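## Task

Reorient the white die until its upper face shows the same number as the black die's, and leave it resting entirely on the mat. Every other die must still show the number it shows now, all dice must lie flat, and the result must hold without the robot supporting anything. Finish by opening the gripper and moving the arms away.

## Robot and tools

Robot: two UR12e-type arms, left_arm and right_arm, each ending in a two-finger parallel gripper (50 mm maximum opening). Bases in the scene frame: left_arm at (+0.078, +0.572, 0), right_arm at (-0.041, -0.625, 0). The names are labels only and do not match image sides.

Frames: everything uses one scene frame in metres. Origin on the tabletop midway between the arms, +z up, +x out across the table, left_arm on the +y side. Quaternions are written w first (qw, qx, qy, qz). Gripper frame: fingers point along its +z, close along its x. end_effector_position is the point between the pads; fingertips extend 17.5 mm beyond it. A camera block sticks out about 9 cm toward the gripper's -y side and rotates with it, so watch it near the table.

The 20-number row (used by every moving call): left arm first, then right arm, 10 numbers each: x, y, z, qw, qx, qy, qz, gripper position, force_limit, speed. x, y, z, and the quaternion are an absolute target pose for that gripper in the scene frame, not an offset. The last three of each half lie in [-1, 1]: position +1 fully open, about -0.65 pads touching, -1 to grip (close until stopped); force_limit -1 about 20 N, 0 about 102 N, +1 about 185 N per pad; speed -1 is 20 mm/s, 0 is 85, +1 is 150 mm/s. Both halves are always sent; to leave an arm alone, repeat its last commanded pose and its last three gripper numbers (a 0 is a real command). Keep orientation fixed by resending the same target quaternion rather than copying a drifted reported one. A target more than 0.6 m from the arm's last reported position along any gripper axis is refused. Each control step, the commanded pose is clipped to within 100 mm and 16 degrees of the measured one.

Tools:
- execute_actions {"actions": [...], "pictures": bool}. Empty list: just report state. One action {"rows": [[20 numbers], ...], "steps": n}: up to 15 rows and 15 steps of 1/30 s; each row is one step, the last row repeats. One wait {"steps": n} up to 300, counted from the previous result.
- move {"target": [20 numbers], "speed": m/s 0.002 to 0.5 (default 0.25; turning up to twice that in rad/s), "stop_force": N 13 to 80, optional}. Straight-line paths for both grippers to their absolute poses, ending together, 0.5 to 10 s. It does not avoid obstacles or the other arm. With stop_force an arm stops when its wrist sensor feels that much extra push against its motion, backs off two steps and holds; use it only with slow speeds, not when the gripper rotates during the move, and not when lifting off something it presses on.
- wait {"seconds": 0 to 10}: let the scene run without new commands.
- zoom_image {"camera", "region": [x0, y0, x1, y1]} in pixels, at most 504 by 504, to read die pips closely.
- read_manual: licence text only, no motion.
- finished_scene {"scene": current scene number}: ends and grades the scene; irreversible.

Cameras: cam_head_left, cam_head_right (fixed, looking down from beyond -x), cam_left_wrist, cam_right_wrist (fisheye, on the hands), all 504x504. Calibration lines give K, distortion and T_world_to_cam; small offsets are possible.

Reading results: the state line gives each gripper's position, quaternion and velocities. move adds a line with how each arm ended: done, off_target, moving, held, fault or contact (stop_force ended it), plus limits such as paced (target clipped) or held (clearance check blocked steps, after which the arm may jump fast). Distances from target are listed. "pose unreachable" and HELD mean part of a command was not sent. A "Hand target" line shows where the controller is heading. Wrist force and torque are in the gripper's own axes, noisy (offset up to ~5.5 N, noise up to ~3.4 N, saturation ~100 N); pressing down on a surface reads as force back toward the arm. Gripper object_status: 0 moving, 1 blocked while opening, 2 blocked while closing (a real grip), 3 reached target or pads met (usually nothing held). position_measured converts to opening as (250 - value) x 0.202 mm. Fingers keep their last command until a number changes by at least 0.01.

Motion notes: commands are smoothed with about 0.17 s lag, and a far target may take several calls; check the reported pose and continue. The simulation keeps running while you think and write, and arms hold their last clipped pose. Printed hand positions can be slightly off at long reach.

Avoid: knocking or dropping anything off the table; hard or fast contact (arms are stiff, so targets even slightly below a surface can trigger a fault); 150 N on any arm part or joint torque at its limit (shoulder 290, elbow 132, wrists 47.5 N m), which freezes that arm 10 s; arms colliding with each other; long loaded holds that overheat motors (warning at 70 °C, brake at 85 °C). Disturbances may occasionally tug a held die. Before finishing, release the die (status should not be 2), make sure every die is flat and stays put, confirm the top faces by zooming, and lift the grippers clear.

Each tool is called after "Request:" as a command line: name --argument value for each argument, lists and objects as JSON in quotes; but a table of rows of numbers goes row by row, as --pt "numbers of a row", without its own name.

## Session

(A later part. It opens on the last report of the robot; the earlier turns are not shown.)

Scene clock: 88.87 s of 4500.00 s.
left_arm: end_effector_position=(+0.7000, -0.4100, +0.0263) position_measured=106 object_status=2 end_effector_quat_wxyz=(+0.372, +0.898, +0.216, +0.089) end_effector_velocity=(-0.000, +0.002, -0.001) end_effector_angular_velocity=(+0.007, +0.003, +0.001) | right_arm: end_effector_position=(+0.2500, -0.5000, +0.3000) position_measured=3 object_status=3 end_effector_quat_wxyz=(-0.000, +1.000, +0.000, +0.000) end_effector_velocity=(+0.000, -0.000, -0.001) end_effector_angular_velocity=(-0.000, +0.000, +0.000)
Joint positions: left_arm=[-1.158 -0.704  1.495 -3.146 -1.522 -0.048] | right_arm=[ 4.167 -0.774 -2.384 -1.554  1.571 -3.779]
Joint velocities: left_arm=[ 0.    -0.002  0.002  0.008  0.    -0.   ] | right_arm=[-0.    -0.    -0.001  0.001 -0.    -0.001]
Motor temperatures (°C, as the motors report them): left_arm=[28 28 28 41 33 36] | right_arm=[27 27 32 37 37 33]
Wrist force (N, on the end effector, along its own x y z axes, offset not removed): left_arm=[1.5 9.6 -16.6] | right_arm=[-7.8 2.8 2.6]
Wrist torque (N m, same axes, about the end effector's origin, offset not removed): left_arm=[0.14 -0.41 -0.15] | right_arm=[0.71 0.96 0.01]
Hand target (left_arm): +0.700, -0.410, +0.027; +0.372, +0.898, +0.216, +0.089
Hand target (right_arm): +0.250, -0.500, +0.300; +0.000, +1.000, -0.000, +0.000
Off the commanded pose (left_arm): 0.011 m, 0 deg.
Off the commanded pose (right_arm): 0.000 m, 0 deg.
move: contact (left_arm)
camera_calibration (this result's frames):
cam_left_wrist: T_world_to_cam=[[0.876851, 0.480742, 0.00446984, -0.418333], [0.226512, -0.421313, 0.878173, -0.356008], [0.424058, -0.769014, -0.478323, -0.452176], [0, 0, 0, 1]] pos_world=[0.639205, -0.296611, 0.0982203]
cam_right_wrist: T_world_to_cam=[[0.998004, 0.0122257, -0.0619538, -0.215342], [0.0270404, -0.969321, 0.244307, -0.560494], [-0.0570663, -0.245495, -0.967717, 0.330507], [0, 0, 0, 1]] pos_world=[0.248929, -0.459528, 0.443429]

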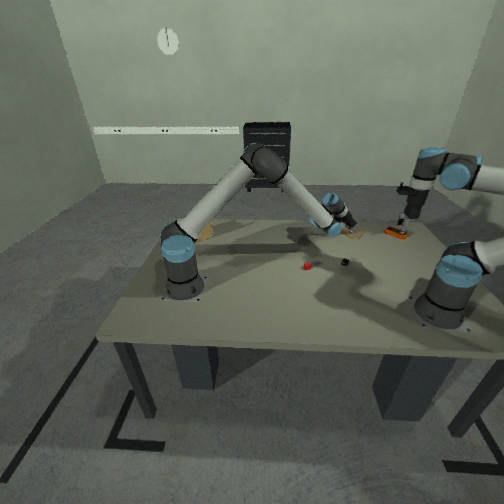

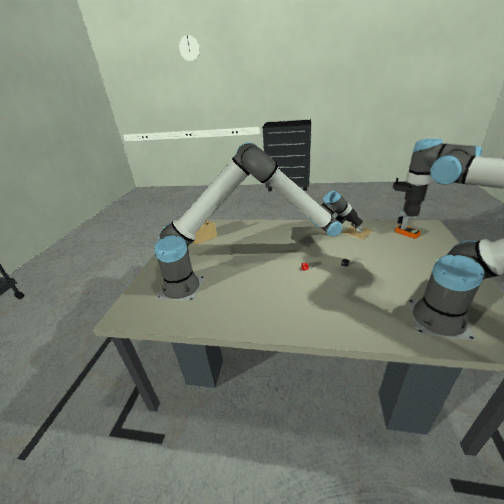

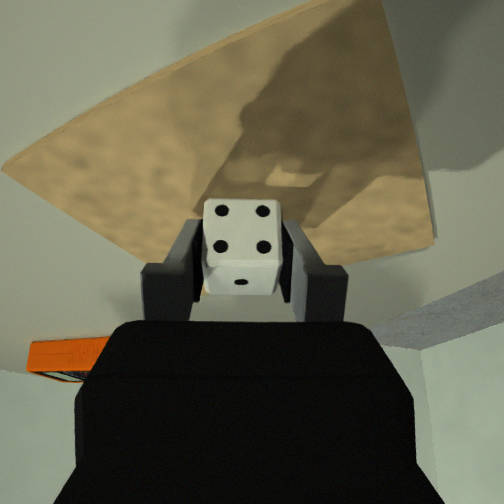

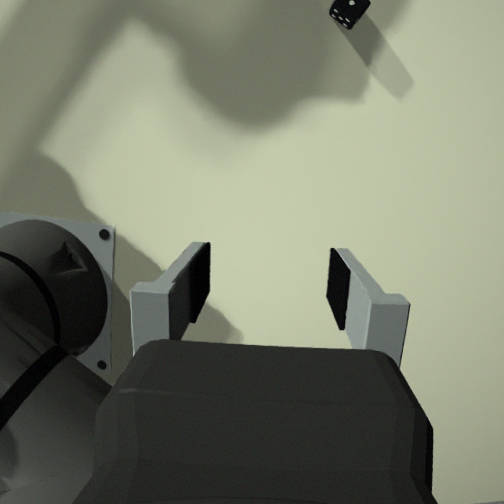

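Request:
move --target '[0.70,-0.41,0.027,0.3721,0.8984,0.2156,0.0893,1,-0.5,0,0.25,-0.5,0.3,0,1,0,0,1,0,0]'

Request:
move --target '[0.63,-0.27,0.18,0.3721,0.8984,0.2156,0.0893,1,-0.5,0,0.25,-0.5,0.3,0,1,0,0,1,0,0]'

Request:
zoom_image --camera "cam_head_right" --region '[330, 210, 390, 250]'

Scene clock: 95.37 s of 4500.00 s.
left_arm: end_effector_position=(+0.7000, -0.4100, +0.0269) position_measured=3 object_status=3 end_effector_quat_wxyz=(+0.372, +0.898, +0.216, +0.089) end_effector_velocity=(-0.000, +0.000, -0.000) end_effector_angular_velocity=(+0.001, +0.000, +0.000) | right_arm: end_effector_position=(+0.2500, -0.5000, +0.3000) position_measured=3 object_status=3 end_effector_quat_wxyz=(-0.000, +1.000, -0.000, +0.000) end_effector_velocity=(-0.000, -0.000, -0.000) end_effector_angular_velocity=(-0.000, +0.000, +0.001)
Joint positions: left_arm=[-1.158 -0.705  1.495 -3.145 -1.522 -0.048] | right_arm=[ 4.167 -0.774 -2.384 -1.554  1.571 -3.779]
Joint velocities: left_arm=[-0.    -0.001  0.001 -0.     0.    -0.   ] | right_arm=[ 0.  0. -0. -0. -0. -0.]
Motor temperatures (°C, as the motors report them): left_arm=[28 28 28 41 33 36] | right_arm=[27 27 32 37 37 33]
Wrist force (N, on the end effector, along its own x y z axes, offset not removed): left_arm=[-0.5 -6.1 1.3] | right_arm=[9.2 4.0 2.5]
Wrist torque (N m, same axes, about the end effector's origin, offset not removed): left_arm=[-0.72 -0.01 -0.14] | right_arm=[1.05 -1.86 -0.14]
Hand target (left_arm): +0.700, -0.410, +0.027; +0.372, +0.898, +0.216, +0.089
Hand target (right_arm): +0.250, -0.500, +0.300; -0.000, +1.000, -0.000, +0.000
Off the commanded pose (left_arm): 0.000 m, 0 deg.
Off the commanded pose (right_arm): 0.000 m, 0 deg.
After step 90, 2.80 s passed at rest.
move: done
camera_calibration (this result's frames):
cam_left_wrist: T_world_to_cam=[[0.876853, 0.480738, 0.00451014, -0.418343], [0.226662, -0.421662, 0.877967, -0.356758], [0.423973, -0.768826, -0.4787, -0.451696], [0, 0, 0, 1]] pos_world=[0.639196, -0.296594, 0.0988821]
cam_right_wrist: T_world_to_cam=[[0.998004, 0.0122254, -0.0619536, -0.215343], [0.02704, -0.969321, 0.244307, -0.560494], [-0.0570662, -0.245494, -0.967717, 0.330507], [0, 0, 0, 1]] pos_world=[0.248929, -0.459528, 0.443429]

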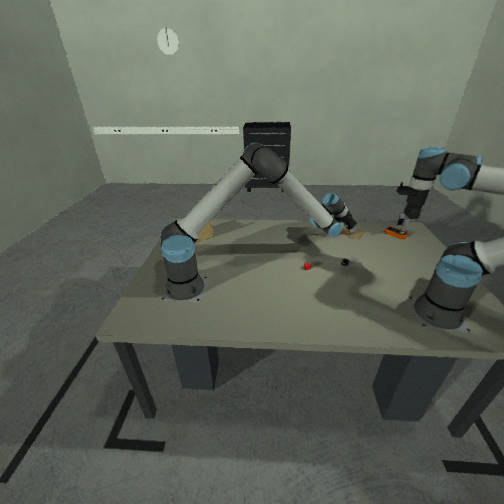

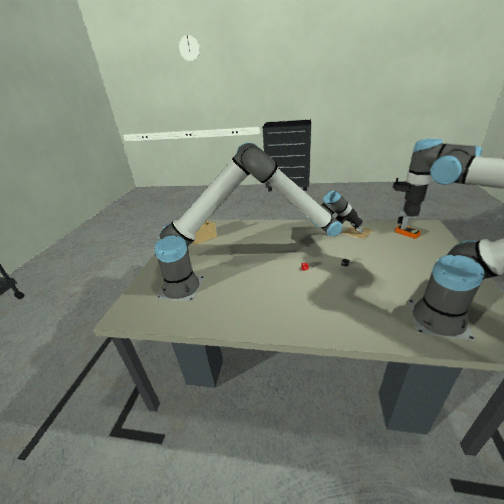

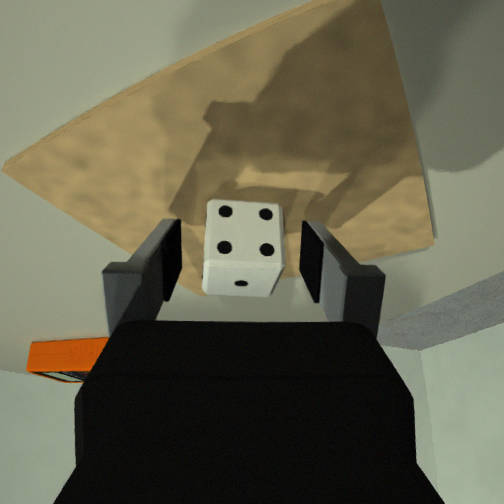

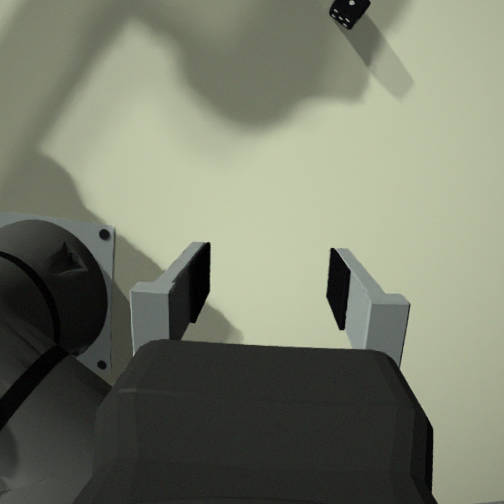

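Scene clock: 96.83 s of 4500.00 s.
left_arm: end_effector_position=(+0.6301, -0.2703, +0.1800) position_measured=3 object_status=3 end_effector_quat_wxyz=(+0.372, +0.898, +0.216, +0.089) end_effector_velocity=(-0.000, +0.001, +0.002) end_effector_angular_velocity=(+0.000, -0.000, +0.001) | right_arm: end_effector_position=(+0.2500, -0.5000, +0.3000) position_measured=3 object_status=3 end_effector_quat_wxyz=(-0.000, +1.000, -0.000, +0.000) end_effector_velocity=(+0.000, +0.000, +0.001) end_effector_angular_velocity=(+0.002, -0.002, +0.001)
Joint positions: left_arm=[-1.17  -1.067  1.824 -3.111 -1.514 -0.057] | right_arm=[ 4.167 -0.774 -2.384 -1.554  1.571 -3.779]
Joint velocities: left_arm=[ 0.    -0.004  0.002  0.002  0.    -0.   ] | right_arm=[ 0.     0.001  0.001  0.001  0.    -0.001]
Motor temperatures (°C, as the motors report them): left_arm=[28 28 28 41 33 36] | right_arm=[27 27 32 37 37 33]
Wrist force (N, on the end effector, along its own x y z axes, offset not removed): left_arm=[-1.0 -0.5 6.3] | right_arm=[5.2 1.6 5.8]
Wrist torque (N m, same axes, about the end effector's origin, offset not removed): left_arm=[0.29 0.06 -0.09] | right_arm=[0.93 -1.15 -0.23]
Hand target (left_arm): +0.630, -0.270, +0.180; +0.372, +0.898, +0.216, +0.089
Hand target (right_arm): +0.250, -0.500, +0.300; -0.000, +1.000, -0.000, +0.000
Off the commanded pose (left_arm): 0.000 m, 0 deg.
Off the commanded pose (right_arm): 0.000 m, 0 deg.
move: done
camera_calibration (this result's frames):
cam_left_wrist: T_world_to_cam=[[0.876854, 0.480735, 0.00454037, -0.424883], [0.226624, -0.421651, 0.877982, -0.416392], [0.423991, -0.768833, -0.478672, -0.241436], [0, 0, 0, 1]] pos_world=[0.569291, -0.15694, 0.251945]
cam_right_wrist: T_world_to_cam=[[0.998004, 0.0122255, -0.0619536, -0.215342], [0.0270401, -0.969321, 0.244307, -0.560494], [-0.0570662, -0.245494, -0.967717, 0.330507], [0, 0, 0, 1]] pos_world=[0.248929, -0.459528, 0.443429]

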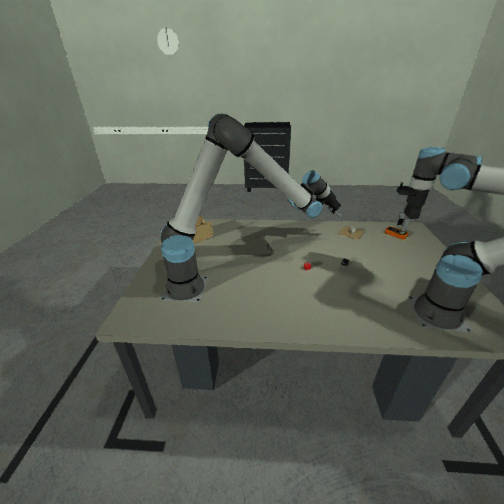

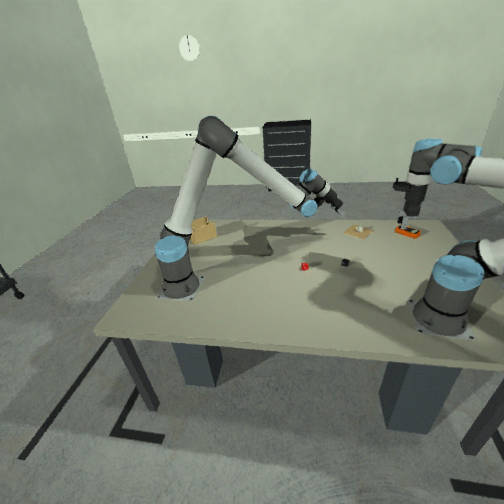

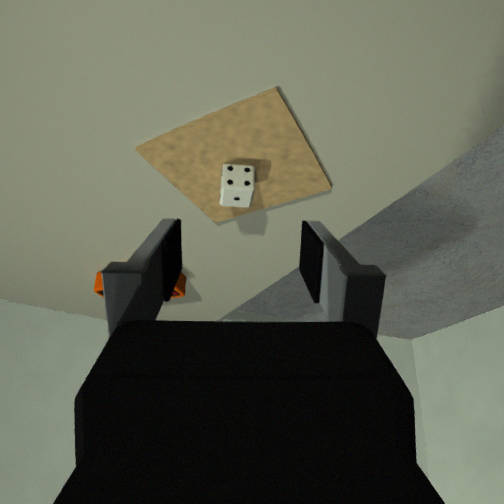

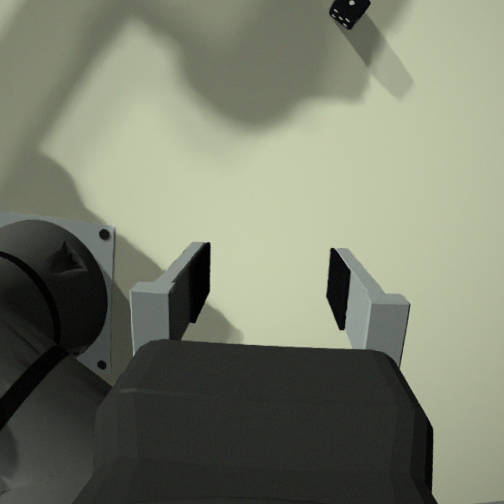

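Region (330, 210, 390, 250) of cam_head_right's 504x504 image, scaled by 8.400, with more detail than that image has.

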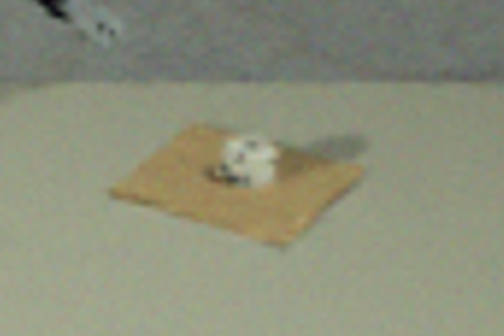

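Request:
finished_scene --scene 1

The scene is finished: the task was done.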